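# Swap full sharps bin for empty one, stow full

## Task

The sharps bin held in the wall bracket is full. Take it out, put the empty sharps bin from the shelved bench into the bracket in its place, and set the full bin inside the tote on the cart. The cart and the stool may be moved. When finished, release the gripper and back away. If the robot falls or ends up leaning, the task counts as failed.

## Robot and tools

ROBOT. A Hello Robot Stretch 4 with a single arm: an omni-wheel base, a lift that rides up a mast, an arm that telescopes straight forward, a wrist with yaw, pitch and roll, and a two-finger gripper. It stands about 1.6 m tall, and the base rim lies within 0.23 m of the base origin. Something may occasionally nudge a loose object.

FRAMES. Base frame: origin on the floor beneath the base centre, x forward, y left, z up. hand_pose is the point between the open fingertips (link pinch), expressed in the base frame, and its printed value may be slightly off. With all wrist joints at zero the hand axes match the base axes. The odometry frame is the base frame as it was when the scene began.

execute_actions(actions, cameras). actions holds one action or none. With an empty list the call just reports state and images. An action can contain:
- base: exactly one key, and it is an offset from where the base last reported itself. translate_m drives straight, forward positive, -2 to 2 m. strafe_m moves sideways, left positive, -2 to 2 m. rotate_rad turns in place, counter-clockwise (left) positive, -3.2 to 3.2.
- joints: absolute targets by name, each a single number. lift_m 0 to 1.2 m. arm_m 0 to 0.55 m of extension. wrist_yaw_rad -1.134 to 4.276 (0 forward, positive left, 3.14 folded; above 3.4 the arm may block it). wrist_pitch_rad -1.117 to 4.259 (0 level, 1.57 pointing down). wrist_roll_rad -1.117 to 4.259 (0 puts the fingers level; positive turns clockwise when viewed from behind). gripper_m -0.038 to 0.141, the fingertip gap in metres; values below 0 squeeze the fingers together. Done tolerances: ±0.004 for lift, arm and gripper, ±0.02 for yaw and roll, ±0.05 for pitch. A joint target outside its range is clipped and the result notes it. Any other bad value or unknown key rejects the whole call.
- pace: "slow", "default", "fast" or "max". Base speed is 0.1/0.3/0.4/0.6 m/s and turning 1/2/3/4 rad/s. With the lift above 0.2 these are reduced, down to 0.3 m/s and 1 rad/s at 1.2.
- contact_limits: {"arm_m": 0 to 0.75} sets how hard the arm may push before stopping. Default 0.5.
- end_of_arm: "enable_torque" must appear alone. It switches wrist and gripper motors back on after a torque_fault.
Motions in one action begin together, and each action lasts at most 15 s. A base or joint left out of an action may still be pushing toward its earlier target. cameras may be head_camera, head_left_camera, head_right_camera, wrist_camera or all. Omitting it gives all; [] gives none. The pictures line lists the order of the images. Once a call reports a stop, any later motion calls in that same reply are skipped.

wait(seconds 0 to 10) commands nothing and returns state and images. zoom_image(camera, region [x0,y0,x1,y1] in pixels, at most 504x504) enlarges part of the latest full image. read_manual gives only licence text. finished_scene(scene) ends the scene permanently and reports success. The goal must still hold at that point.

RESULTS. lidar_m: 12 distances in 30-degree sectors, counter-clockwise starting straight ahead (4th left, 7th behind, 10th right). "-" means nothing was seen, or something is closer than 0.25 m. Glass, thin legs and things behind the robot may be missed, and table tops are detected. wrist_depth_mm: a 7x7 grid of depths in mm (100 to 2000), read from the top left. base_odometry counts wheel turns, so slipping shows up as travel. If turned_by_wheels and turned_by_imu disagree by more than about 0.1 rad, the base has hit something or slipped. base_tilt is in degrees, with a fixed bias of up to 1.5. base_status and joint_status values: done, off_target, contact_stop_at_<key>, limit_stop_at_<name>, time_out, torque_fault. After a contact_stop the stopped part goes slack, so a loaded lift can sink and the wheels can roll. limit_stop_at_tilt means a lean over 6 degrees, and lift, arm and wheels go slack. limit_stop_at_own_body is a self-collision stop; move away from the body to recover. It tends to happen with pitch below -0.2 together with roll below -0.4 or above 4. on_its_own describes things not commanded, and "held at" there is a target, not a position. motor_effort is a percentage with the peak in brackets, noisy and offset. Wheel efforts are positive when turning right.

GRIPPING. Command a gap smaller than the object to grasp it. Squeezing harder pulls the object toward the wrist by up to a third of the shortfall. Neither the gripper reading nor done confirms a grasp. A firm squeeze shows as a change in gripper effort, or a load shows as wrist_pitch effort moving away from 0. More than about 2 kg in a level gripper, or the gripper being pressed into something, causes a torque_fault. If the fingertips catch on a surface below, raise the lift.

AVOID. Driving or turning with more than 1 kg held and arm_m above 0.2, particularly at fast paces. Steady hard pushes or pulls, especially with the gripper high. Dropping, slamming or knocking objects over. Ending the scene while tilted. At the start, lift_m 0.4 and wrist_yaw_rad 0 in one action unfolds the wrist.

Each tool is called after ">>>" by a JSON object that holds its "op" and its "data", one argument or row to a line.

## Session

>>> {"op": "execute_actions", "data": {
  "actions": []
}}

Scene clock: 0.00 s.
base_odometry: x=+0.000 y=+0.000 heading=+0.000 (m, m, rad; odometry frame)
turned_by_wheels: +0.000 (rad since the last result)
turned_by_imu: +0.000 (rad since the last result)
base_tilt: forward=+0.4 right=-0.3 (deg)
lidar_m: 1.22 1.30 1.72 1.63 2.58 1.94 1.89 1.72 2.36 2.28 2.39 1.27
base_status: not commanded
joint_positions: lift_m=+0.226 arm_m=+0.002 wrist_yaw_rad=+3.161 wrist_pitch_rad=+0.014 wrist_roll_rad=+0.004 gripper_m=+0.057
joint_status: not commanded
motor_effort: lift_m=+21 arm_m=-1 wrist_yaw_rad=+1 wrist_pitch_rad=-5 wrist_roll_rad=+0 gripper_m=-2 wheel_0=+0 wheel_1=+0 wheel_2=+0 (%)
hand_pose: x=-0.1171 y=+0.0818 z=+0.4004 quat_wxyz=(-0.010, -0.007, +0.002, +1.000) (m; base frame)
wrist_depth_mm: - 141 249 - 1983 1921 1863 / - 112 140 - - 1863 1863 / - 113 140 - 1983 1921 1921 / - 123 156 - 1983 1863 1863 / 150 1708 - - - 1921 1808 / 206 1576 1308 1229 1138 1042 1160 / 201 1060 946 960 917 854 831
pictures: head_camera, head_left_camera, head_right_camera, wrist_camera
Images, in order (width x height): head_camera 420x560, head_left_camera 420x672, head_right_camera 420x672, wrist_camera 616x392.

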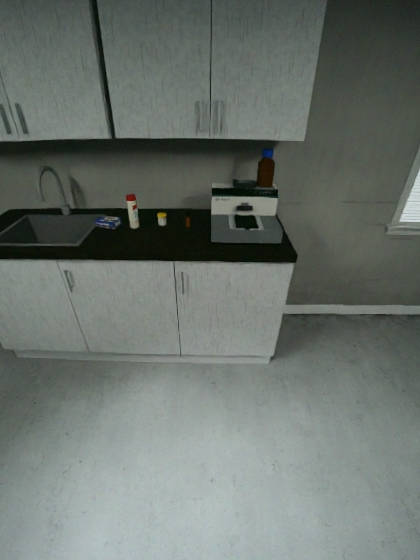

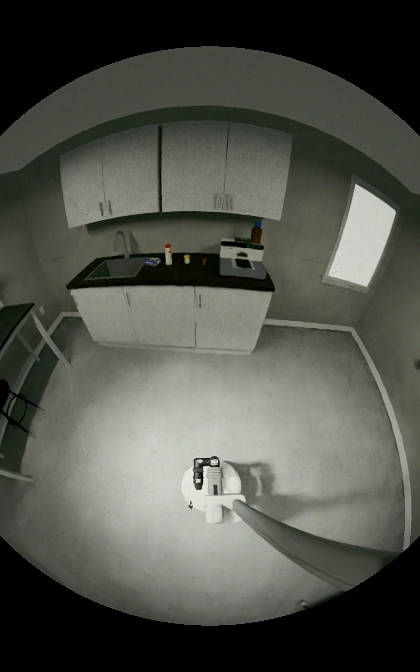

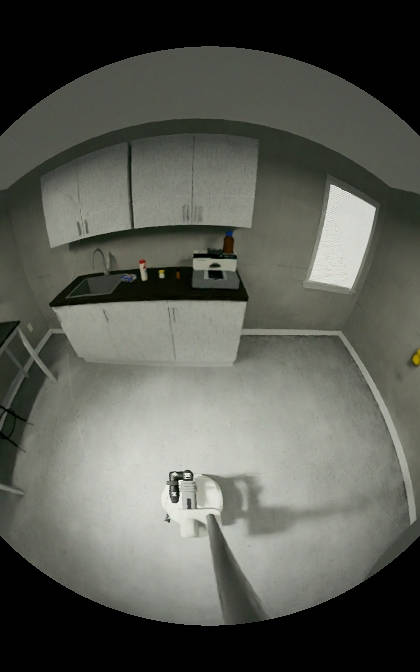

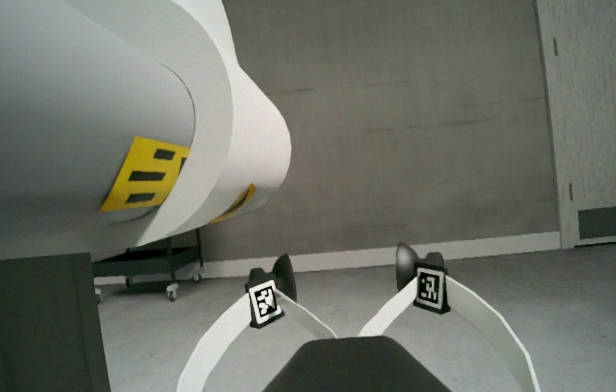

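>>> {"op": "execute_actions", "data": {
  "actions": [
    {"base":{"rotate_rad":-1.57},"joints":{"lift_m":0.6,"wrist_yaw_rad":0}}
  ]
}}

Scene clock: 6.27 s.
base_odometry: x=+0.000 y=+0.000 heading=-1.570 (m, m, rad; odometry frame)
turned_by_wheels: -1.570 (rad since the last result)
turned_by_imu: -1.544 (rad since the last result)
base_tilt: forward=+0.4 right=-0.3 (deg)
lidar_m: 2.25 2.42 1.26 1.22 1.29 1.69 1.72 2.55 1.97 1.89 1.66 2.36
base_status: done
joint_positions: lift_m=+0.600 arm_m=+0.002 wrist_yaw_rad=+0.001 wrist_pitch_rad=+0.014 wrist_roll_rad=+0.004 gripper_m=+0.057
joint_status: all done
motor_effort: lift_m=+24(23) arm_m=-1(1) wrist_yaw_rad=-1(8) wrist_pitch_rad=-5(5) wrist_roll_rad=+0(1) gripper_m=-3(2) wheel_0=+2(5) wheel_1=+2(10) wheel_2=+1(7) (%)
hand_pose: x=+0.4616 y=-0.0873 z=+0.7740 quat_wxyz=(+1.000, +0.002, +0.007, +0.000) (m; base frame)
wrist_depth_mm: - - - - 1983 1863 1863 / - - - - - 1983 1863 / - - - - - 1921 1983 / - - - - - 1921 1921 / - - - - - 1983 1921 / - - - - - 1921 1921 / - 1983 1756 1708 1576 1537 1464
pictures: head_camera, head_left_camera, head_right_camera, wrist_camera
Images, in order (width x height): head_camera 420x560, head_left_camera 420x672, head_right_camera 420x672, wrist_camera 616x392.

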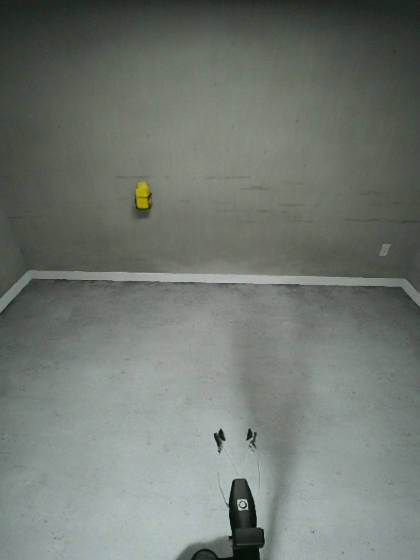

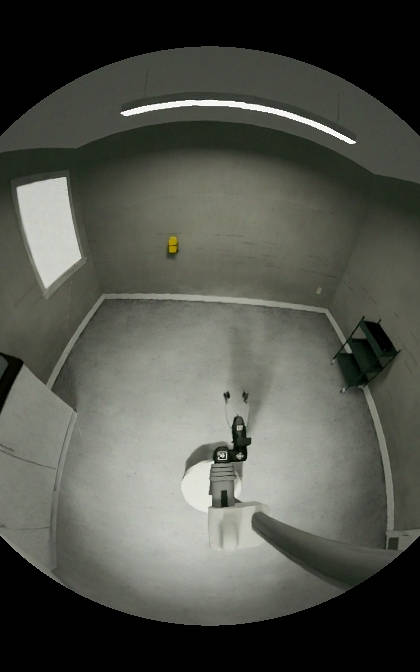

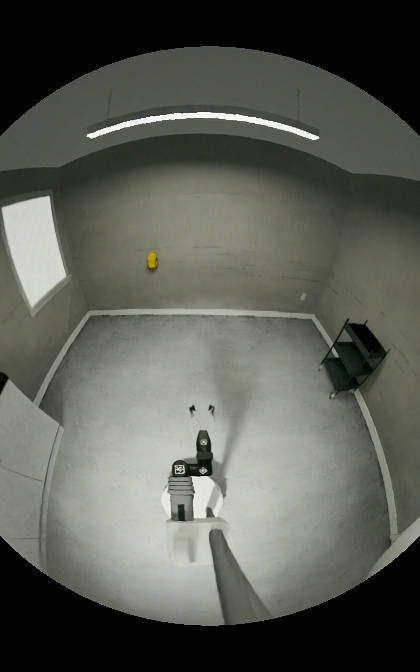

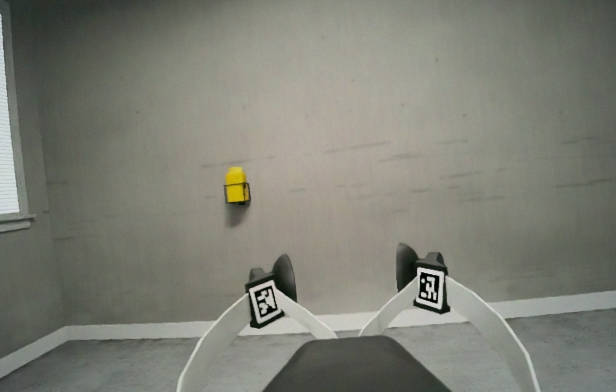

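>>> {"op": "execute_actions", "data": {
  "actions": [
    {"base":{"translate_m":1.3},"joints":{"gripper_m":0.141},"pace":"fast"}
  ],
  "cameras": []
}}

>>> {"op": "execute_actions", "data": {
  "actions": [
    {"base":{"strafe_m":0.6},"pace":"fast"}
  ],
  "cameras": ["head_camera","wrist_camera"]
}}

Scene clock: 19.83 s.
base_odometry: x=+0.002 y=-1.300 heading=-1.569 (m, m, rad; odometry frame)
turned_by_wheels: +0.000 (rad since the last result)
turned_by_imu: +0.001 (rad since the last result)
base_tilt: forward=+0.4 right=-0.3 (deg)
lidar_m: 0.98 1.01 1.52 1.72 1.45 1.75 3.70 2.66 1.61 1.55 1.35 1.00
base_status: done
joint_positions: lift_m=+0.600 arm_m=+0.002 wrist_yaw_rad=+0.000 wrist_pitch_rad=+0.014 wrist_roll_rad=+0.004 gripper_m=+0.141
joint_status: all done
motor_effort: lift_m=+23(24) arm_m=-1(1) wrist_yaw_rad=+0(3) wrist_pitch_rad=-6(6) wrist_roll_rad=-2(2) gripper_m=+1(1) wheel_0=+0(10) wheel_1=+1(7) wheel_2=+2(13) (%)
hand_pose: x=+0.4615 y=-0.0874 z=+0.7741 quat_wxyz=(+1.000, +0.002, +0.007, +0.000) (m; base frame)
wrist_depth_mm: 831 809 759 759 732 715 699 / 842 820 788 759 732 715 699 / 854 809 788 768 741 723 699 / 732 820 798 778 750 741 715 / 854 831 809 788 768 732 715 / 866 842 208 778 759 193 723 / 878 866 809 778 759 750 732
pictures: none
No camera images: the call's "cameras" was empty. Leave "cameras" out to get every camera's image.

Scene clock: 22.47 s.
base_odometry: x=+0.602 y=-1.299 heading=-1.570 (m, m, rad; odometry frame)
turned_by_wheels: +0.000 (rad since the last result)
turned_by_imu: +0.002 (rad since the last result)
base_tilt: forward=+0.4 right=-0.3 (deg)
lidar_m: 0.92 1.10 1.16 1.12 1.15 1.02 3.76 3.45 2.24 2.14 1.37 1.05
base_status: done
joint_positions: lift_m=+0.600 arm_m=+0.002 wrist_yaw_rad=+0.000 wrist_pitch_rad=+0.014 wrist_roll_rad=+0.004 gripper_m=+0.141
joint_status: not commanded
motor_effort: lift_m=+23(23) arm_m=-1(1) wrist_yaw_rad=+1(0) wrist_pitch_rad=-5(5) wrist_roll_rad=+0(1) gripper_m=+1(3) wheel_0=+1(13) wheel_1=-3(13) wheel_2=+1(1) (%)
hand_pose: x=+0.4615 y=-0.0874 z=+0.7741 quat_wxyz=(+1.000, +0.002, +0.007, +0.000) (m; base frame)
wrist_depth_mm: 891 866 831 798 778 741 732 / 891 854 831 820 778 759 732 / 891 842 831 798 778 759 741 / 891 878 831 831 788 759 750 / 904 866 854 820 798 759 750 / 904 878 208 820 798 192 759 / 904 891 866 842 798 778 741
pictures: head_camera, wrist_camera
Images, in order (width x height): head_camera 420x560, wrist_camera 616x392.

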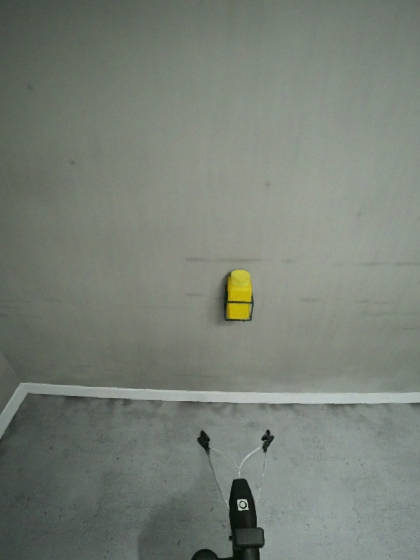

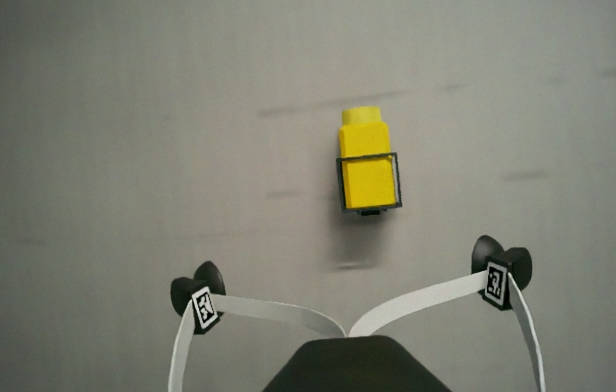

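>>> {"op": "execute_actions", "data": {
  "actions": [
    {"base":{"rotate_rad":-0.06},"joints":{"lift_m":0.78,"arm_m":0.25}}
  ],
  "cameras": ["head_camera","wrist_camera"]
}}

Scene clock: 45.43 s.
base_odometry: x=+0.602 y=-1.299 heading=-1.629 (m, m, rad; odometry frame)
turned_by_wheels: -0.060 (rad since the last result)
turned_by_imu: -0.059 (rad since the last result)
base_tilt: forward=+0.3 right=-0.3 (deg)
lidar_m: 0.91 1.06 1.16 1.14 1.19 1.02 2.48 3.15 2.67 2.16 1.48 1.05
base_status: done
joint_positions: lift_m=+0.780 arm_m=+0.249 wrist_yaw_rad=+0.000 wrist_pitch_rad=+0.014 wrist_roll_rad=+0.004 gripper_m=+0.141
joint_status: all done
motor_effort: lift_m=+24(25) arm_m=+5(6) wrist_yaw_rad=-1(1) wrist_pitch_rad=-5(6) wrist_roll_rad=+0(0) gripper_m=+0(2) wheel_0=+1(5) wheel_1=+2(6) wheel_2=+3(5) (%)
hand_pose: x=+0.7085 y=-0.0874 z=+0.9541 quat_wxyz=(+1.000, +0.002, +0.007, +0.000) (m; base frame)
wrist_depth_mm: 580 574 559 554 544 539 530 / 585 580 569 559 544 535 525 / 591 580 564 554 554 539 535 / 591 580 569 559 554 544 535 / 591 591 574 559 554 544 535 / 603 591 207 466 459 194 544 / 603 597 574 574 559 554 544
pictures: head_camera, wrist_camera
Images, in order (width x height): head_camera 420x560, wrist_camera 616x392.

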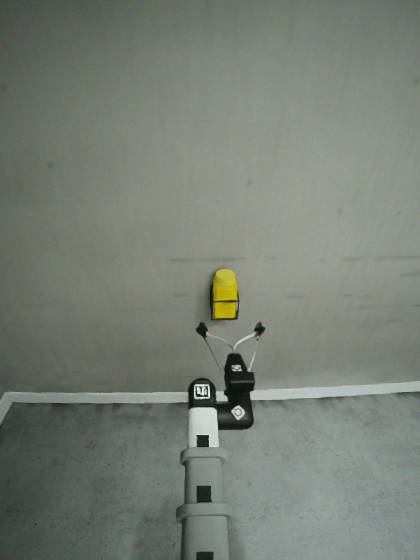

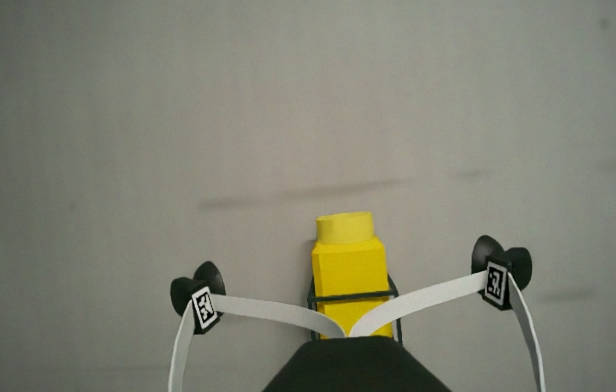

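>>> {"op": "execute_actions", "data": {
  "actions": [
    {"joints":{"lift_m":0.745,"arm_m":0.42}}
  ],
  "cameras": ["head_camera","wrist_camera"]
}}

Scene clock: 58.33 s.
base_odometry: x=+0.602 y=-1.299 heading=-1.629 (m, m, rad; odometry frame)
turned_by_wheels: +0.000 (rad since the last result)
turned_by_imu: -0.001 (rad since the last result)
base_tilt: forward=+0.4 right=-0.3 (deg)
lidar_m: 0.92 1.08 1.17 1.14 1.15 1.02 2.41 3.15 2.67 2.15 1.48 1.06
base_status: not commanded
joint_positions: lift_m=+0.745 arm_m=+0.419 wrist_yaw_rad=+0.000 wrist_pitch_rad=+0.014 wrist_roll_rad=+0.004 gripper_m=+0.141
joint_status: all done
motor_effort: lift_m=+19(20) arm_m=+5(6) wrist_yaw_rad=+0(0) wrist_pitch_rad=-5(6) wrist_roll_rad=-1(1) gripper_m=+1(0) wheel_0=+1(1) wheel_1=+2(2) wheel_2=+3(3) (%)
hand_pose: x=+0.8785 y=-0.0874 z=+0.9194 quat_wxyz=(+1.000, +0.002, +0.007, +0.000) (m; base frame)
wrist_depth_mm: 407 394 389 382 377 370 364 / 407 399 394 387 382 373 370 / 407 404 399 389 382 375 368 / 413 407 399 389 379 377 373 / 418 407 399 297 290 379 375 / 418 407 207 286 283 193 377 / 424 410 404 291 276 384 375
pictures: head_camera, wrist_camera
Images, in order (width x height): head_camera 420x560, wrist_camera 616x392.

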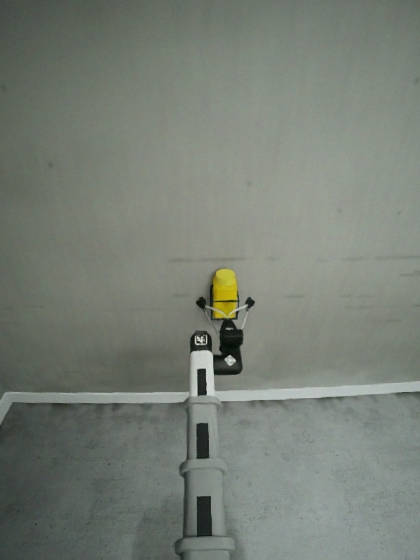

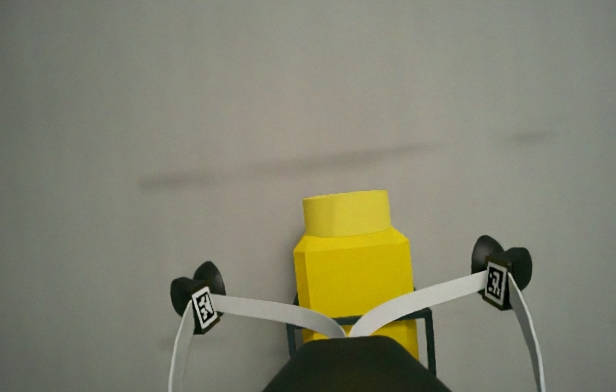

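>>> {"op": "execute_actions", "data": {
  "actions": [
    {"joints":{"lift_m":0.72,"arm_m":0.48}}
  ],
  "cameras": ["head_camera","wrist_camera"]
}}

Scene clock: 67.83 s.
base_odometry: x=+0.602 y=-1.299 heading=-1.629 (m, m, rad; odometry frame)
turned_by_wheels: +0.000 (rad since the last result)
turned_by_imu: -0.001 (rad since the last result)
base_tilt: forward=+0.4 right=-0.3 (deg)
lidar_m: 0.91 1.06 1.16 1.13 1.17 1.03 2.45 3.16 2.65 2.13 1.46 1.07
base_status: not commanded
joint_positions: lift_m=+0.720 arm_m=+0.479 wrist_yaw_rad=+0.000 wrist_pitch_rad=+0.014 wrist_roll_rad=+0.004 gripper_m=+0.141
joint_status: all done
motor_effort: lift_m=+19(16) arm_m=+5(6) wrist_yaw_rad=-1(1) wrist_pitch_rad=-5(6) wrist_roll_rad=+0(1) gripper_m=+1(1) wheel_0=+1(1) wheel_1=+2(2) wheel_2=+3(3) (%)
hand_pose: x=+0.9385 y=-0.0874 z=+0.8944 quat_wxyz=(+1.000, +0.002, +0.007, +0.000) (m; base frame)
wrist_depth_mm: 343 334 330 324 322 314 310 / 343 338 332 325 322 315 312 / 347 342 336 329 322 317 314 / 349 345 338 243 239 320 317 / 351 345 338 225 224 317 317 / 355 347 208 226 224 193 320 / 355 349 342 228 224 324 317
pictures: head_camera, wrist_camera
Images, in order (width x height): head_camera 420x560, wrist_camera 616x392.

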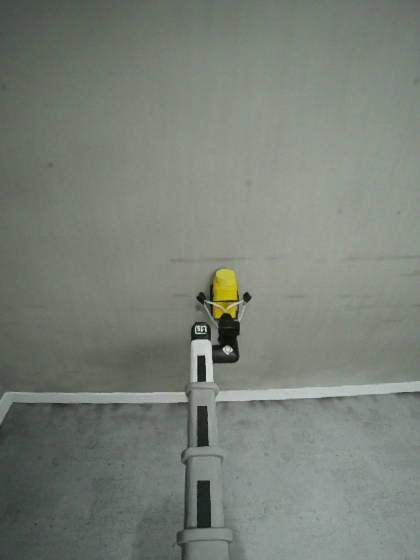

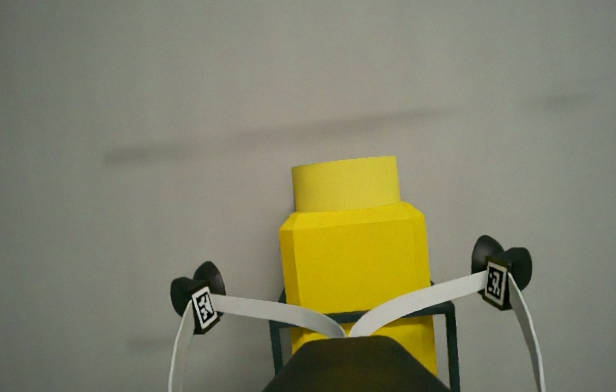

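>>> {"op": "execute_actions", "data": {
  "actions": [
    {"joints":{"arm_m":0.52}}
  ],
  "cameras": []
}}

>>> {"op": "execute_actions", "data": {
  "actions": [
    {"joints":{"gripper_m":0.03}}
  ],
  "cameras": ["wrist_camera"]
}}

>>> {"op": "execute_actions", "data": {
  "actions": [
    {"joints":{"lift_m":0.86},"pace":"slow"}
  ],
  "cameras": ["head_camera","wrist_camera"]
}}

Scene clock: 79.70 s.
base_odometry: x=+0.602 y=-1.299 heading=-1.629 (m, m, rad; odometry frame)
turned_by_wheels: +0.000 (rad since the last result)
turned_by_imu: -0.001 (rad since the last result)
base_tilt: forward=+0.4 right=-0.3 (deg)
lidar_m: 0.92 1.05 1.18 1.13 1.20 1.03 2.46 3.16 2.67 2.15 1.48 1.07
base_status: not commanded
joint_positions: lift_m=+0.720 arm_m=+0.519 wrist_yaw_rad=+0.000 wrist_pitch_rad=+0.014 wrist_roll_rad=+0.004 gripper_m=+0.141
joint_status: all done
motor_effort: lift_m=+18(19) arm_m=+5(7) wrist_yaw_rad=+0(1) wrist_pitch_rad=-6(5) wrist_roll_rad=+0(1) gripper_m=+0(0) wheel_0=+1(1) wheel_1=+2(2) wheel_2=+3(3) (%)
hand_pose: x=+0.9785 y=-0.0874 z=+0.8944 quat_wxyz=(+1.000, +0.002, +0.007, +0.000) (m; base frame)
wrist_depth_mm: 300 294 291 286 279 276 272 / 301 297 291 287 283 277 272 / 304 298 293 289 283 278 274 / 306 300 294 203 196 281 276 / 307 301 297 186 183 217 278 / 309 304 207 185 183 189 279 / 312 304 301 182 177 285 283
pictures: none
No camera images: the call's "cameras" was empty. Leave "cameras" out to get every camera's image.

Scene clock: 81.80 s.
base_odometry: x=+0.602 y=-1.300 heading=-1.627 (m, m, rad; odometry frame)
turned_by_wheels: +0.002 (rad since the last result)
turned_by_imu: -0.025 (rad since the last result)
base_tilt: forward=+0.5 right=-0.2 (deg)
lidar_m: 0.90 1.04 1.18 1.12 1.18 1.03 2.12 3.75 2.69 2.15 1.49 1.06
base_status: not commanded
joint_positions: lift_m=+0.720 arm_m=+0.522 wrist_yaw_rad=+0.025 wrist_pitch_rad=+0.012 wrist_roll_rad=+0.003 gripper_m=+0.031
joint_status: all done
on_its_own: wrist_yaw_rad is at rest, and its effort (-71) is outside its rest range (-13 to +13)
motor_effort: lift_m=+19(19) arm_m=-10(10) wrist_yaw_rad=-71(74) wrist_pitch_rad=+1(5) wrist_roll_rad=+1(0) gripper_m=-36(37) wheel_0=+5(9) wheel_1=-1(2) wheel_2=+27(27) (%)
hand_pose: x=+0.9832 y=-0.0803 z=+0.8950 quat_wxyz=(+1.000, +0.002, +0.006, +0.012) (m; base frame)
wrist_depth_mm: 289 285 279 274 271 264 260 / 291 287 281 276 271 267 264 / 296 290 282 276 271 268 263 / 297 291 285 177 190 268 265 / 297 293 286 169 166 270 267 / 298 294 186 171 168 180 267 / 301 296 290 132 128 271 270
pictures: wrist_camera
Images, in order (width x height): wrist_camera 616x392.

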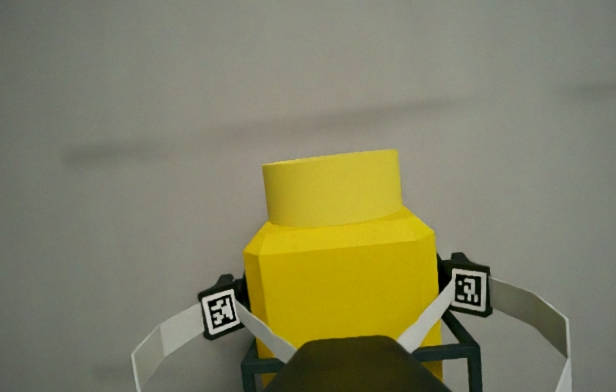

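Scene clock: 83.77 s.
base_odometry: x=+0.602 y=-1.299 heading=-1.629 (m, m, rad; odometry frame)
turned_by_wheels: -0.002 (rad since the last result)
turned_by_imu: +0.001 (rad since the last result)
base_tilt: forward=+0.4 right=-0.3 (deg)
lidar_m: 0.94 1.04 1.18 1.11 1.21 1.04 2.18 3.18 2.71 2.18 1.48 1.08
base_status: not commanded
joint_positions: lift_m=+0.860 arm_m=+0.521 wrist_yaw_rad=+0.000 wrist_pitch_rad=+0.020 wrist_roll_rad=+0.004 gripper_m=+0.031
joint_status: all done
on_its_own: wrist_pitch_rad is at rest, and its effort (-24) is outside its rest range (-23 to +23)
motor_effort: lift_m=+26(30) arm_m=-5(10) wrist_yaw_rad=+1(70) wrist_pitch_rad=-24(35) wrist_roll_rad=-1(1) gripper_m=-22(37) wheel_0=+0(5) wheel_1=-1(1) wheel_2=+1(27) (%)
hand_pose: x=+0.9802 y=-0.0874 z=+1.0320 quat_wxyz=(+1.000, +0.002, +0.010, +0.000) (m; base frame)
wrist_depth_mm: 290 285 282 278 276 274 272 / 291 289 286 281 278 276 273 / 291 290 287 283 281 277 274 / 296 293 289 178 180 281 277 / 300 293 293 167 164 282 279 / 300 297 184 169 166 181 281 / 303 297 296 135 127 287 285
pictures: head_camera, wrist_camera
Images, in order (width x height): head_camera 420x560, wrist_camera 616x392.

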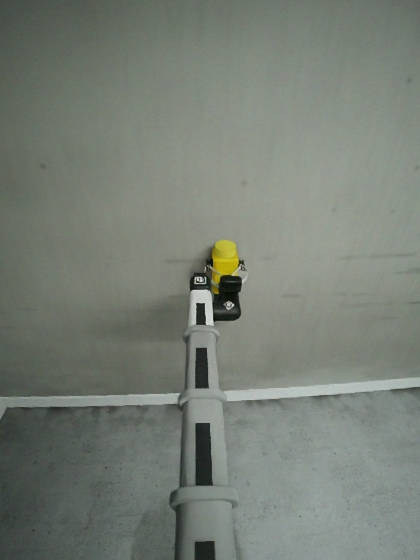

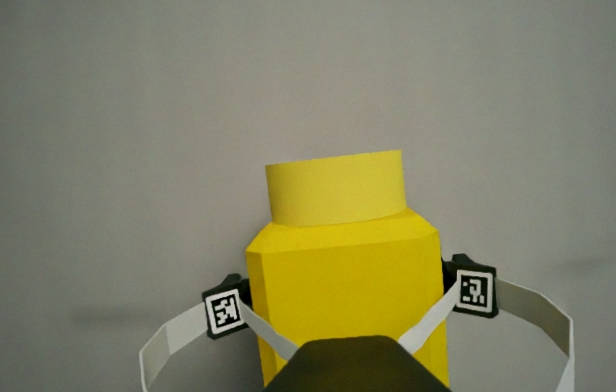

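Out. Retract and turn toward the cart.

>>> {"op": "execute_actions", "data": {
  "actions": [
    {"joints":{"arm_m":0.0,"lift_m":0.9}}
  ],
  "cameras": []
}}

>>> {"op": "execute_actions", "data": {
  "actions": [
    {"base":{"rotate_rad":-1.55},"pace":"slow"}
  ],
  "cameras": ["head_camera","head_right_camera"]
}}

Scene clock: 94.50 s.
base_odometry: x=+0.602 y=-1.299 heading=-1.629 (m, m, rad; odometry frame)
turned_by_wheels: +0.000 (rad since the last result)
turned_by_imu: -0.001 (rad since the last result)
base_tilt: forward=+0.4 right=-0.3 (deg)
lidar_m: 0.40 1.06 1.19 1.11 1.20 0.97 2.18 3.16 2.70 2.17 1.47 0.40
base_status: not commanded
joint_positions: lift_m=+0.900 arm_m=+0.003 wrist_yaw_rad=+0.000 wrist_pitch_rad=+0.021 wrist_roll_rad=+0.004 gripper_m=+0.031
joint_status: all done
joint sent to its limit — the command would take arm_m past its lower limit, so that joint was sent only as far as its limit.
on_its_own: wrist_pitch_rad is at rest, and its effort (-25) is outside its rest range (-23 to +23)
motor_effort: lift_m=+26(30) arm_m=-5(5) wrist_yaw_rad=+0(0) wrist_pitch_rad=-25(25) wrist_roll_rad=-1(3) gripper_m=-23(21) wheel_0=+0(0) wheel_1=-1(1) wheel_2=+2(1) (%)
hand_pose: x=+0.4621 y=-0.0875 z=+1.0719 quat_wxyz=(+1.000, +0.002, +0.010, +0.000) (m; base frame)
wrist_depth_mm: 809 809 798 788 788 768 768 / 820 820 809 788 798 778 778 / 820 820 831 798 788 788 778 / 842 842 831 178 180 778 778 / 854 831 809 167 164 788 788 / 854 831 183 168 166 181 788 / 842 854 831 135 127 809 788
pictures: none
No camera images: the call's "cameras" was empty. Leave "cameras" out to get every camera's image.

Scene clock: 97.33 s.
base_odometry: x=+0.602 y=-1.299 heading=+3.104 (m, m, rad; odometry frame)
turned_by_wheels: -1.549 (rad since the last result)
turned_by_imu: -1.523 (rad since the last result)
base_tilt: forward=+0.3 right=-0.3 (deg)
lidar_m: 0.41 1.46 1.06 0.90 1.04 1.18 1.11 1.19 1.02 2.32 3.07 0.46
base_status: done
joint_positions: lift_m=+0.900 arm_m=+0.003 wrist_yaw_rad=+0.000 wrist_pitch_rad=+0.021 wrist_roll_rad=+0.004 gripper_m=+0.031
joint_status: not commanded
on_its_own: wrist_pitch_rad is at rest, and its effort (-25) is outside its rest range (-23 to +23)
motor_effort: lift_m=+26(26) arm_m=-5(5) wrist_yaw_rad=+0(2) wrist_pitch_rad=-25(24) wrist_roll_rad=-1(1) gripper_m=-20(23) wheel_0=+4(7) wheel_1=+5(7) wheel_2=+1(7) (%)
hand_pose: x=+0.4621 y=-0.0874 z=+1.0719 quat_wxyz=(+1.000, +0.002, +0.010, +0.000) (m; base frame)
wrist_depth_mm: 1576 - - - - - - / 1499 - - - - - - / 1464 - - - - - - / 1430 - - 177 180 - - / 1366 1921 - 168 164 - - / 1397 1983 183 169 166 182 - / 1397 1661 - 135 127 - 1983
pictures: head_camera, head_right_camera
Images, in order (width x height): head_camera 420x560, head_right_camera 420x672.

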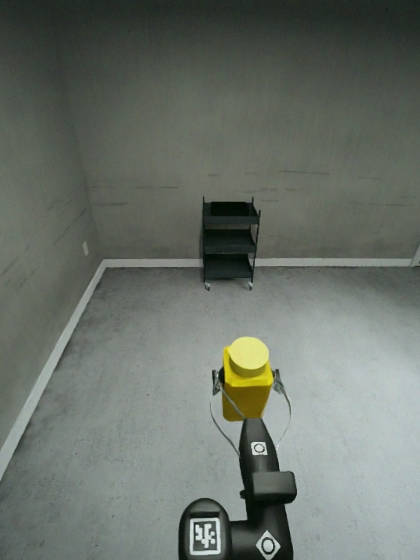

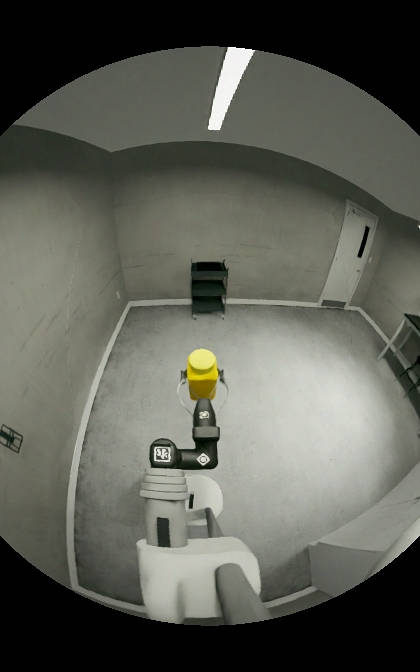

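>>> {"op": "execute_actions", "data": {
  "actions": [
    {"base":{"translate_m":1.45}}
  ],
  "cameras": ["head_camera","head_left_camera","wrist_camera"]
}}

Scene clock: 108.30 s.
base_odometry: x=-0.847 y=-1.246 heading=+3.105 (m, m, rad; odometry frame)
turned_by_wheels: +0.000 (rad since the last result)
turned_by_imu: +0.001 (rad since the last result)
base_tilt: forward=+0.3 right=-0.3 (deg)
lidar_m: 0.39 1.19 1.05 0.98 1.05 1.44 2.63 2.24 2.90 2.94 1.61 0.42
base_status: done
joint_positions: lift_m=+0.900 arm_m=+0.003 wrist_yaw_rad=+0.000 wrist_pitch_rad=+0.020 wrist_roll_rad=+0.004 gripper_m=+0.031
joint_status: not commanded
on_its_own: wrist_pitch_rad is at rest, and its effort (-26) is outside its rest range (-23 to +23)
motor_effort: lift_m=+26(26) arm_m=-5(5) wrist_yaw_rad=+0(0) wrist_pitch_rad=-26(25) wrist_roll_rad=-1(0) gripper_m=-24(22) wheel_0=+2(7) wheel_1=+1(7) wheel_2=+2(11) (%)
hand_pose: x=+0.4621 y=-0.0874 z=+1.0720 quat_wxyz=(+1.000, +0.002, +0.010, +0.000) (m; base frame)
wrist_depth_mm: 931 931 891 904 866 866 842 / 931 931 917 904 878 866 831 / 976 960 931 917 891 866 866 / 976 960 917 177 180 878 866 / 976 976 931 168 164 878 866 / 976 991 183 168 165 181 891 / 991 991 960 135 127 741 878
pictures: head_camera, head_left_camera, wrist_camera
Images, in order (width x height): head_camera 420x560, head_left_camera 420x672, wrist_camera 616x392.

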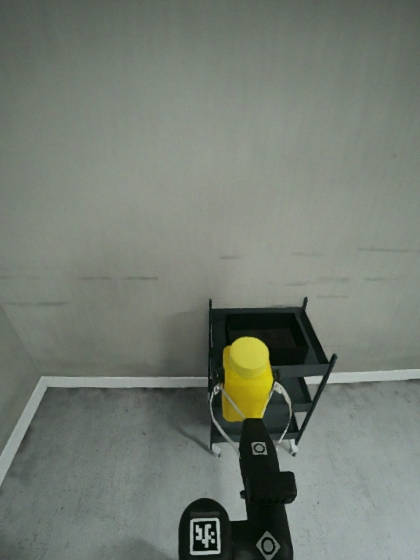

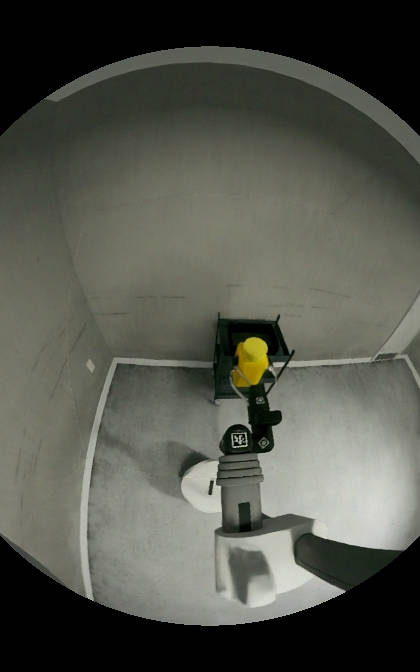

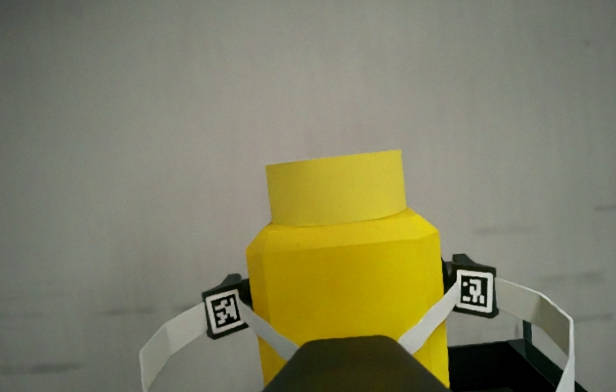

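>>> {"op": "execute_actions", "data": {
  "actions": [
    {"base":{"strafe_m":-0.13}}
  ],
  "cameras": []
}}

>>> {"op": "execute_actions", "data": {
  "actions": [
    {"joints":{"arm_m":0.42,"lift_m":0.8}}
  ]
}}

Scene clock: 121.07 s.
base_odometry: x=-0.842 y=-1.116 heading=+3.105 (m, m, rad; odometry frame)
turned_by_wheels: +0.000 (rad since the last result)
turned_by_imu: -0.001 (rad since the last result)
base_tilt: forward=+0.3 right=-0.3 (deg)
lidar_m: 0.39 1.14 1.19 1.13 1.20 1.64 2.60 2.15 2.93 2.84 1.60 0.44
base_status: done
joint_positions: lift_m=+0.900 arm_m=+0.003 wrist_yaw_rad=+0.000 wrist_pitch_rad=+0.020 wrist_roll_rad=+0.004 gripper_m=+0.031
joint_status: not commanded
on_its_own: wrist_pitch_rad is at rest, and its effort (-25) is outside its rest range (-23 to +23)
motor_effort: lift_m=+26(26) arm_m=-5(5) wrist_yaw_rad=+0(1) wrist_pitch_rad=-25(25) wrist_roll_rad=-2(0) gripper_m=-20(21) wheel_0=+1(9) wheel_1=+0(10) wheel_2=+0(2) (%)
hand_pose: x=+0.4621 y=-0.0874 z=+1.0720 quat_wxyz=(+1.000, +0.002, +0.010, +0.000) (m; base frame)
wrist_depth_mm: 946 946 917 891 866 866 854 / 960 946 931 931 878 866 854 / 946 946 931 931 878 904 854 / 960 946 931 177 180 878 866 / 960 960 960 167 164 891 878 / 991 976 183 168 165 182 878 / 1008 960 960 136 127 904 878
pictures: none
No camera images: the call's "cameras" was empty. Leave "cameras" out to get every camera's image.

Scene clock: 123.40 s.
base_odometry: x=-0.842 y=-1.116 heading=+3.105 (m, m, rad; odometry frame)
turned_by_wheels: +0.000 (rad since the last result)
turned_by_imu: +0.000 (rad since the last result)
base_tilt: forward=+0.4 right=-0.3 (deg)
lidar_m: 0.70 1.19 1.16 1.12 1.17 1.66 2.64 2.15 2.95 2.84 1.59 0.73
base_status: not commanded
joint_positions: lift_m=+0.800 arm_m=+0.419 wrist_yaw_rad=+0.000 wrist_pitch_rad=+0.020 wrist_roll_rad=+0.004 gripper_m=+0.031
joint_status: all done
on_its_own: wrist_pitch_rad is at rest, and its effort (-24) is outside its rest range (-23 to +23)
motor_effort: lift_m=+21(25) arm_m=+5(5) wrist_yaw_rad=-1(1) wrist_pitch_rad=-24(25) wrist_roll_rad=-1(2) gripper_m=-22(22) wheel_0=+1(1) wheel_1=+0(0) wheel_2=+0(0) (%)
hand_pose: x=+0.8785 y=-0.0874 z=+0.9724 quat_wxyz=(+1.000, +0.002, +0.010, +0.000) (m; base frame)
wrist_depth_mm: 508 496 492 484 477 466 462 / 517 504 496 484 473 473 459 / 521 508 504 488 480 473 462 / 517 508 508 177 179 480 469 / 539 521 512 168 165 473 469 / 530 521 184 168 165 181 477 / 535 525 512 135 127 484 477
pictures: head_camera, head_left_camera, head_right_camera, wrist_camera
Images, in order (width x height): head_camera 420x560, head_left_camera 420x672, head_right_camera 420x672, wrist_camera 616x392.

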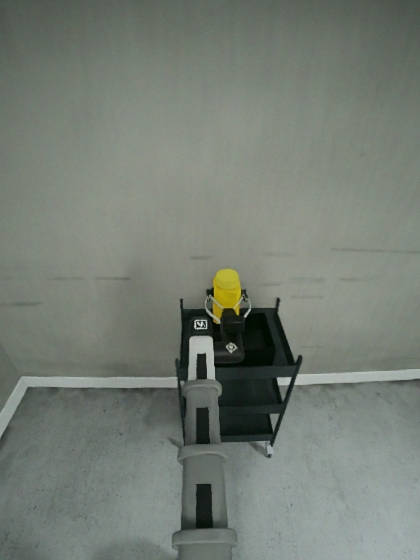

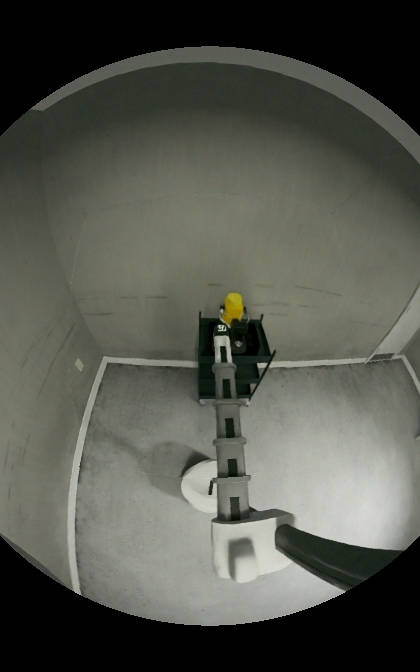

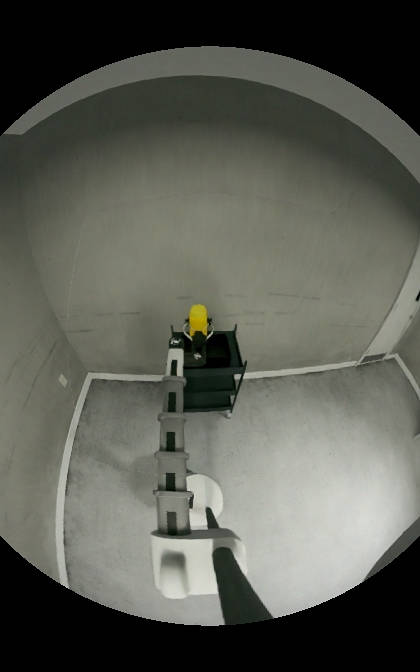

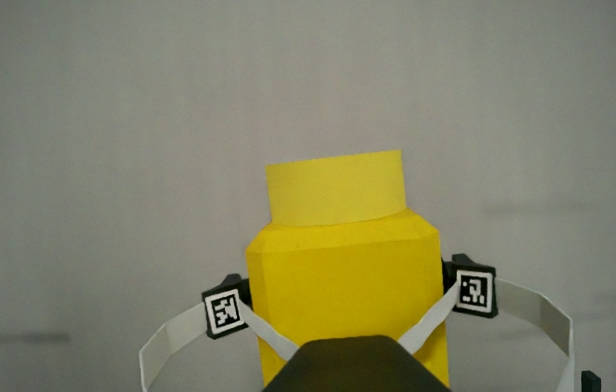

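>>> {"op": "execute_actions", "data": {
  "actions": [
    {"joints":{"lift_m":0.71},"pace":"slow"}
  ],
  "cameras": ["head_camera","wrist_camera"]
}}

>>> {"op": "zoom_image", "data": {
  "camera": "head_camera",
  "region": [140, 260, 340, 420]
}}

Scene clock: 129.00 s.
base_odometry: x=-0.842 y=-1.116 heading=+3.105 (m, m, rad; odometry frame)
turned_by_wheels: +0.000 (rad since the last result)
turned_by_imu: -0.001 (rad since the last result)
base_tilt: forward=+0.3 right=-0.3 (deg)
lidar_m: 0.70 1.14 1.18 1.10 1.17 1.66 2.58 2.14 2.92 2.83 1.60 0.74
base_status: not commanded
joint_positions: lift_m=+0.710 arm_m=+0.419 wrist_yaw_rad=+0.000 wrist_pitch_rad=+0.020 wrist_roll_rad=+0.004 gripper_m=+0.031
joint_status: all done
on_its_own: wrist_pitch_rad is at rest, and its effort (-24) is outside its rest range (-23 to +23)
motor_effort: lift_m=+21(24) arm_m=+5(5) wrist_yaw_rad=+0(0) wrist_pitch_rad=-24(25) wrist_roll_rad=+0(0) gripper_m=-21(22) wheel_0=+1(0) wheel_1=+0(0) wheel_2=+0(0) (%)
hand_pose: x=+0.8785 y=-0.0874 z=+0.8824 quat_wxyz=(+1.000, +0.002, +0.010, +0.000) (m; base frame)
wrist_depth_mm: 517 500 488 484 477 459 455 / 512 504 500 488 473 473 462 / 521 508 504 488 480 466 466 / 525 517 504 177 179 477 466 / 535 517 504 167 164 484 466 / 539 525 182 168 165 181 477 / 535 530 517 135 126 325 322
pictures: head_camera, wrist_camera
Images, in order (width x height): head_camera 420x560, wrist_camera 616x392.

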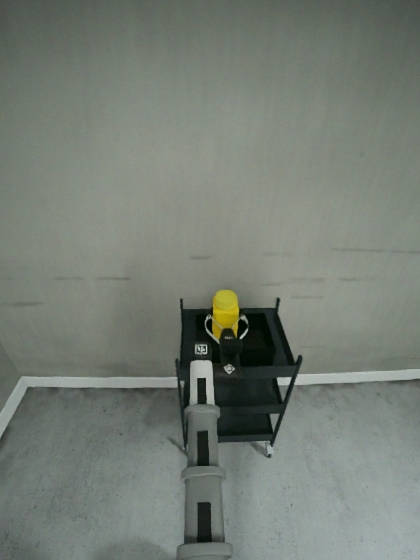

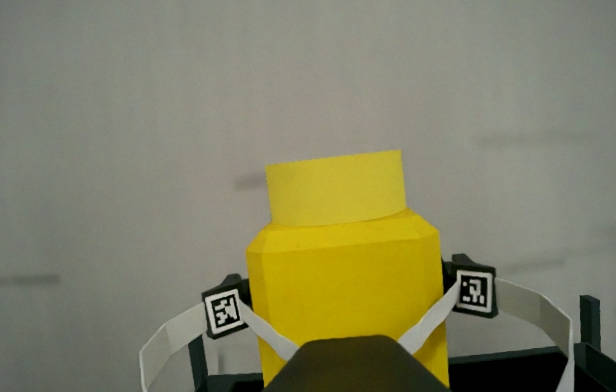

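Region (140, 260, 340, 420) of head_camera's 420x560 image, scaled by 2.520, with more detail than that image has; it fills the top 403 rows of this view, and the rest is white.

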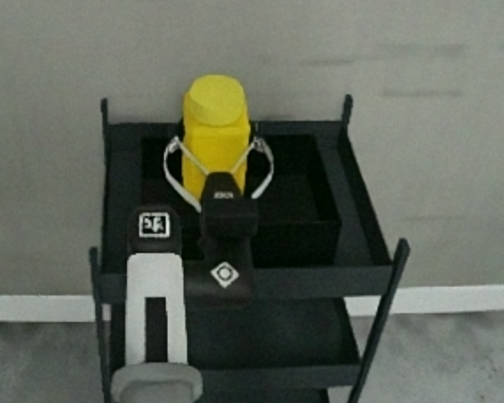

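>>> {"op": "execute_actions", "data": {
  "actions": [
    {"joints":{"lift_m":0.67},"pace":"slow"}
  ],
  "cameras": ["head_camera","wrist_camera"]
}}

>>> {"op": "zoom_image", "data": {
  "camera": "head_camera",
  "region": [140, 260, 340, 420]
}}

Scene clock: 138.60 s.
base_odometry: x=-0.842 y=-1.116 heading=+3.105 (m, m, rad; odometry frame)
turned_by_wheels: +0.000 (rad since the last result)
turned_by_imu: -0.001 (rad since the last result)
base_tilt: forward=+0.3 right=-0.3 (deg)
lidar_m: 0.70 1.18 1.17 1.13 1.17 1.62 2.63 2.17 2.91 2.83 1.58 0.74
base_status: not commanded
joint_positions: lift_m=+0.670 arm_m=+0.419 wrist_yaw_rad=+0.000 wrist_pitch_rad=+0.020 wrist_roll_rad=+0.004 gripper_m=+0.031
joint_status: all done
on_its_own: wrist_pitch_rad is at rest, and its effort (-24) is outside its rest range (-23 to +23)
motor_effort: lift_m=+21(18) arm_m=+5(5) wrist_yaw_rad=+1(0) wrist_pitch_rad=-24(25) wrist_roll_rad=-1(2) gripper_m=-22(23) wheel_0=+1(1) wheel_1=+0(0) wheel_2=+0(0) (%)
hand_pose: x=+0.8785 y=-0.0874 z=+0.8423 quat_wxyz=(+1.000, +0.002, +0.010, +0.000) (m; base frame)
wrist_depth_mm: 508 500 492 484 477 466 455 / 517 500 492 488 477 466 462 / 517 512 496 488 480 469 466 / 521 517 504 178 179 477 469 / 530 517 508 168 164 477 469 / 535 521 183 168 166 181 469 / 535 517 338 135 127 322 322
pictures: head_camera, wrist_camera
Images, in order (width x height): head_camera 420x560, wrist_camera 616x392.

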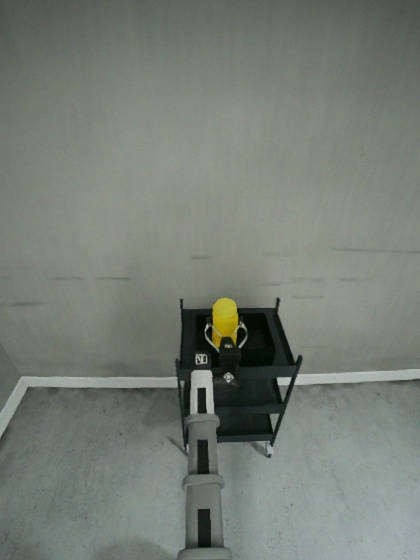

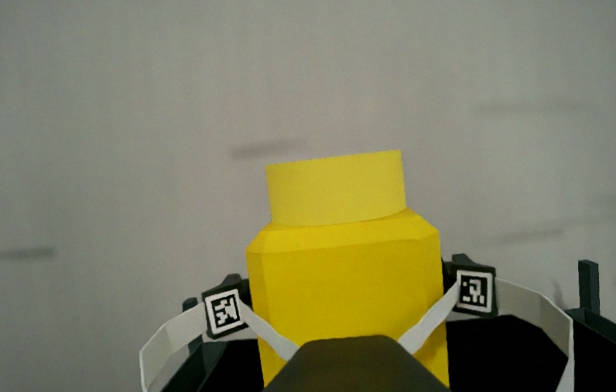

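Region (140, 260, 340, 420) of head_camera's 420x560 image, scaled by 2.520, with more detail than that image has; it fills the top 403 rows of this view, and the rest is white.

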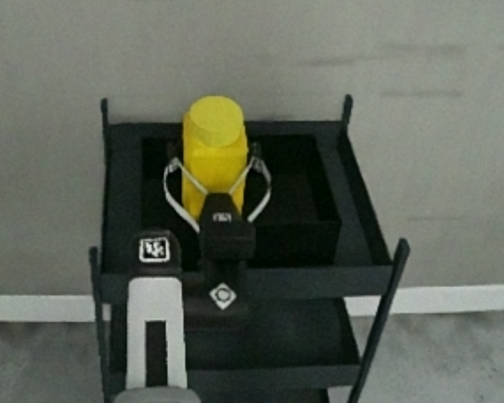

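>>> {"op": "execute_actions", "data": {
  "actions": [
    {"joints":{"lift_m":0.645},"pace":"slow"}
  ],
  "cameras": ["wrist_camera"]
}}

Scene clock: 147.57 s.
base_odometry: x=-0.842 y=-1.116 heading=+3.105 (m, m, rad; odometry frame)
turned_by_wheels: +0.000 (rad since the last result)
turned_by_imu: -0.001 (rad since the last result)
base_tilt: forward=+0.4 right=-0.3 (deg)
lidar_m: 0.69 1.18 1.18 1.12 1.21 1.63 2.62 2.15 2.93 2.83 1.56 0.73
base_status: not commanded
joint_positions: lift_m=+0.645 arm_m=+0.419 wrist_yaw_rad=+0.000 wrist_pitch_rad=+0.020 wrist_roll_rad=+0.004 gripper_m=+0.031
joint_status: all done
on_its_own: wrist_pitch_rad is at rest, and its effort (-24) is outside its rest range (-23 to +23)
motor_effort: lift_m=+21(24) arm_m=+5(5) wrist_yaw_rad=+0(1) wrist_pitch_rad=-24(24) wrist_roll_rad=-1(1) gripper_m=-20(22) wheel_0=+1(1) wheel_1=+0(0) wheel_2=+0(0) (%)
hand_pose: x=+0.8785 y=-0.0874 z=+0.8173 quat_wxyz=(+1.000, +0.002, +0.010, +0.000) (m; base frame)
wrist_depth_mm: 508 500 492 480 473 466 459 / 517 500 496 480 477 473 462 / 525 517 496 492 477 473 462 / 521 517 504 177 180 473 469 / 535 521 508 168 164 473 473 / 535 517 183 169 165 181 297 / 539 525 334 136 127 327 320
pictures: wrist_camera
Images, in order (width x height): wrist_camera 616x392.

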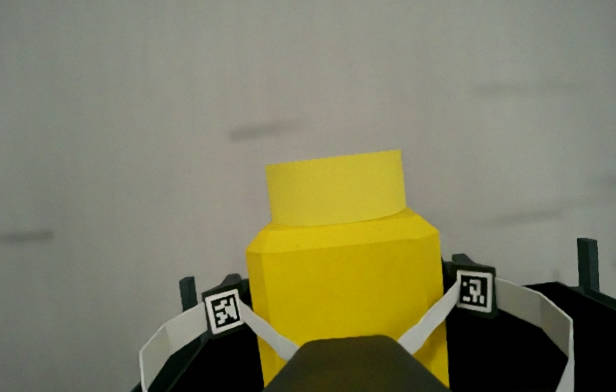

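>>> {"op": "execute_actions", "data": {
  "actions": [
    {"joints":{"lift_m":0.63},"pace":"slow"}
  ],
  "cameras": ["wrist_camera"]
}}

Scene clock: 153.37 s.
base_odometry: x=-0.842 y=-1.116 heading=+3.105 (m, m, rad; odometry frame)
turned_by_wheels: +0.000 (rad since the last result)
turned_by_imu: -0.001 (rad since the last result)
base_tilt: forward=+0.4 right=-0.3 (deg)
lidar_m: 0.69 1.15 1.18 1.14 1.21 1.64 2.62 2.17 2.89 2.83 1.61 0.72
base_status: not commanded
joint_positions: lift_m=+0.630 arm_m=+0.419 wrist_yaw_rad=+0.000 wrist_pitch_rad=+0.021 wrist_roll_rad=+0.004 gripper_m=+0.031
joint_status: all done
motor_effort: lift_m=+21(17) arm_m=+5(5) wrist_yaw_rad=+0(2) wrist_pitch_rad=-23(25) wrist_roll_rad=-2(0) gripper_m=-20(24) wheel_0=+1(1) wheel_1=+0(0) wheel_2=+0(0) (%)
hand_pose: x=+0.8785 y=-0.0874 z=+0.8023 quat_wxyz=(+1.000, +0.002, +0.010, +0.000) (m; base frame)
wrist_depth_mm: 512 500 492 480 473 466 455 / 517 504 496 484 473 469 462 / 521 508 496 488 480 469 466 / 530 512 500 177 180 477 469 / 525 521 508 167 164 473 473 / 530 521 183 168 166 182 294 / 539 521 306 135 127 324 322
pictures: wrist_camera
Images, in order (width x height): wrist_camera 616x392.

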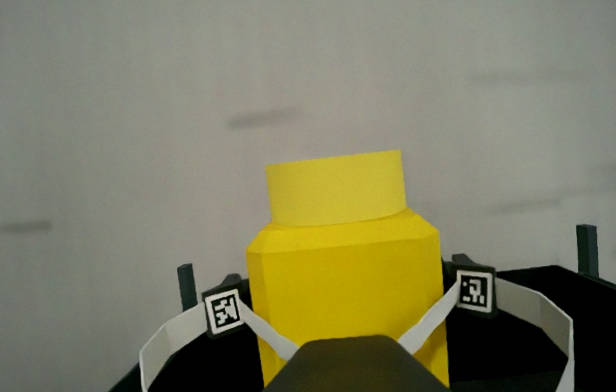

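>>> {"op": "execute_actions", "data": {
  "actions": [
    {"joints":{"lift_m":0.615},"pace":"slow"}
  ],
  "cameras": ["wrist_camera"]
}}

Scene clock: 159.77 s.
base_odometry: x=-0.842 y=-1.116 heading=+3.105 (m, m, rad; odometry frame)
turned_by_wheels: +0.000 (rad since the last result)
turned_by_imu: -0.001 (rad since the last result)
base_tilt: forward=+0.3 right=-0.3 (deg)
lidar_m: 0.69 1.17 1.18 1.10 1.19 1.64 2.62 2.18 2.90 2.83 1.59 0.71
base_status: not commanded
joint_positions: lift_m=+0.615 arm_m=+0.419 wrist_yaw_rad=+0.000 wrist_pitch_rad=+0.019 wrist_roll_rad=+0.004 gripper_m=+0.031
joint_status: all done
motor_effort: lift_m=+20(18) arm_m=+5(5) wrist_yaw_rad=-1(0) wrist_pitch_rad=-20(23) wrist_roll_rad=-2(1) gripper_m=-21(22) wheel_0=+1(1) wheel_1=+0(0) wheel_2=+0(0) (%)
hand_pose: x=+0.8785 y=-0.0874 z=+0.7879 quat_wxyz=(+1.000, +0.002, +0.009, +0.000) (m; base frame)
wrist_depth_mm: 517 504 492 484 473 462 462 / 521 508 500 488 473 466 466 / 525 517 500 488 480 477 466 / 525 512 500 178 180 477 466 / 535 521 504 167 164 477 394 / 535 525 184 168 166 181 297 / 539 260 306 136 127 322 314
pictures: wrist_camera
Images, in order (width x height): wrist_camera 616x392.

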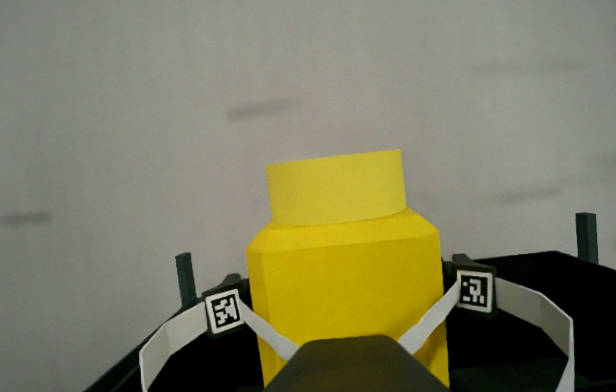

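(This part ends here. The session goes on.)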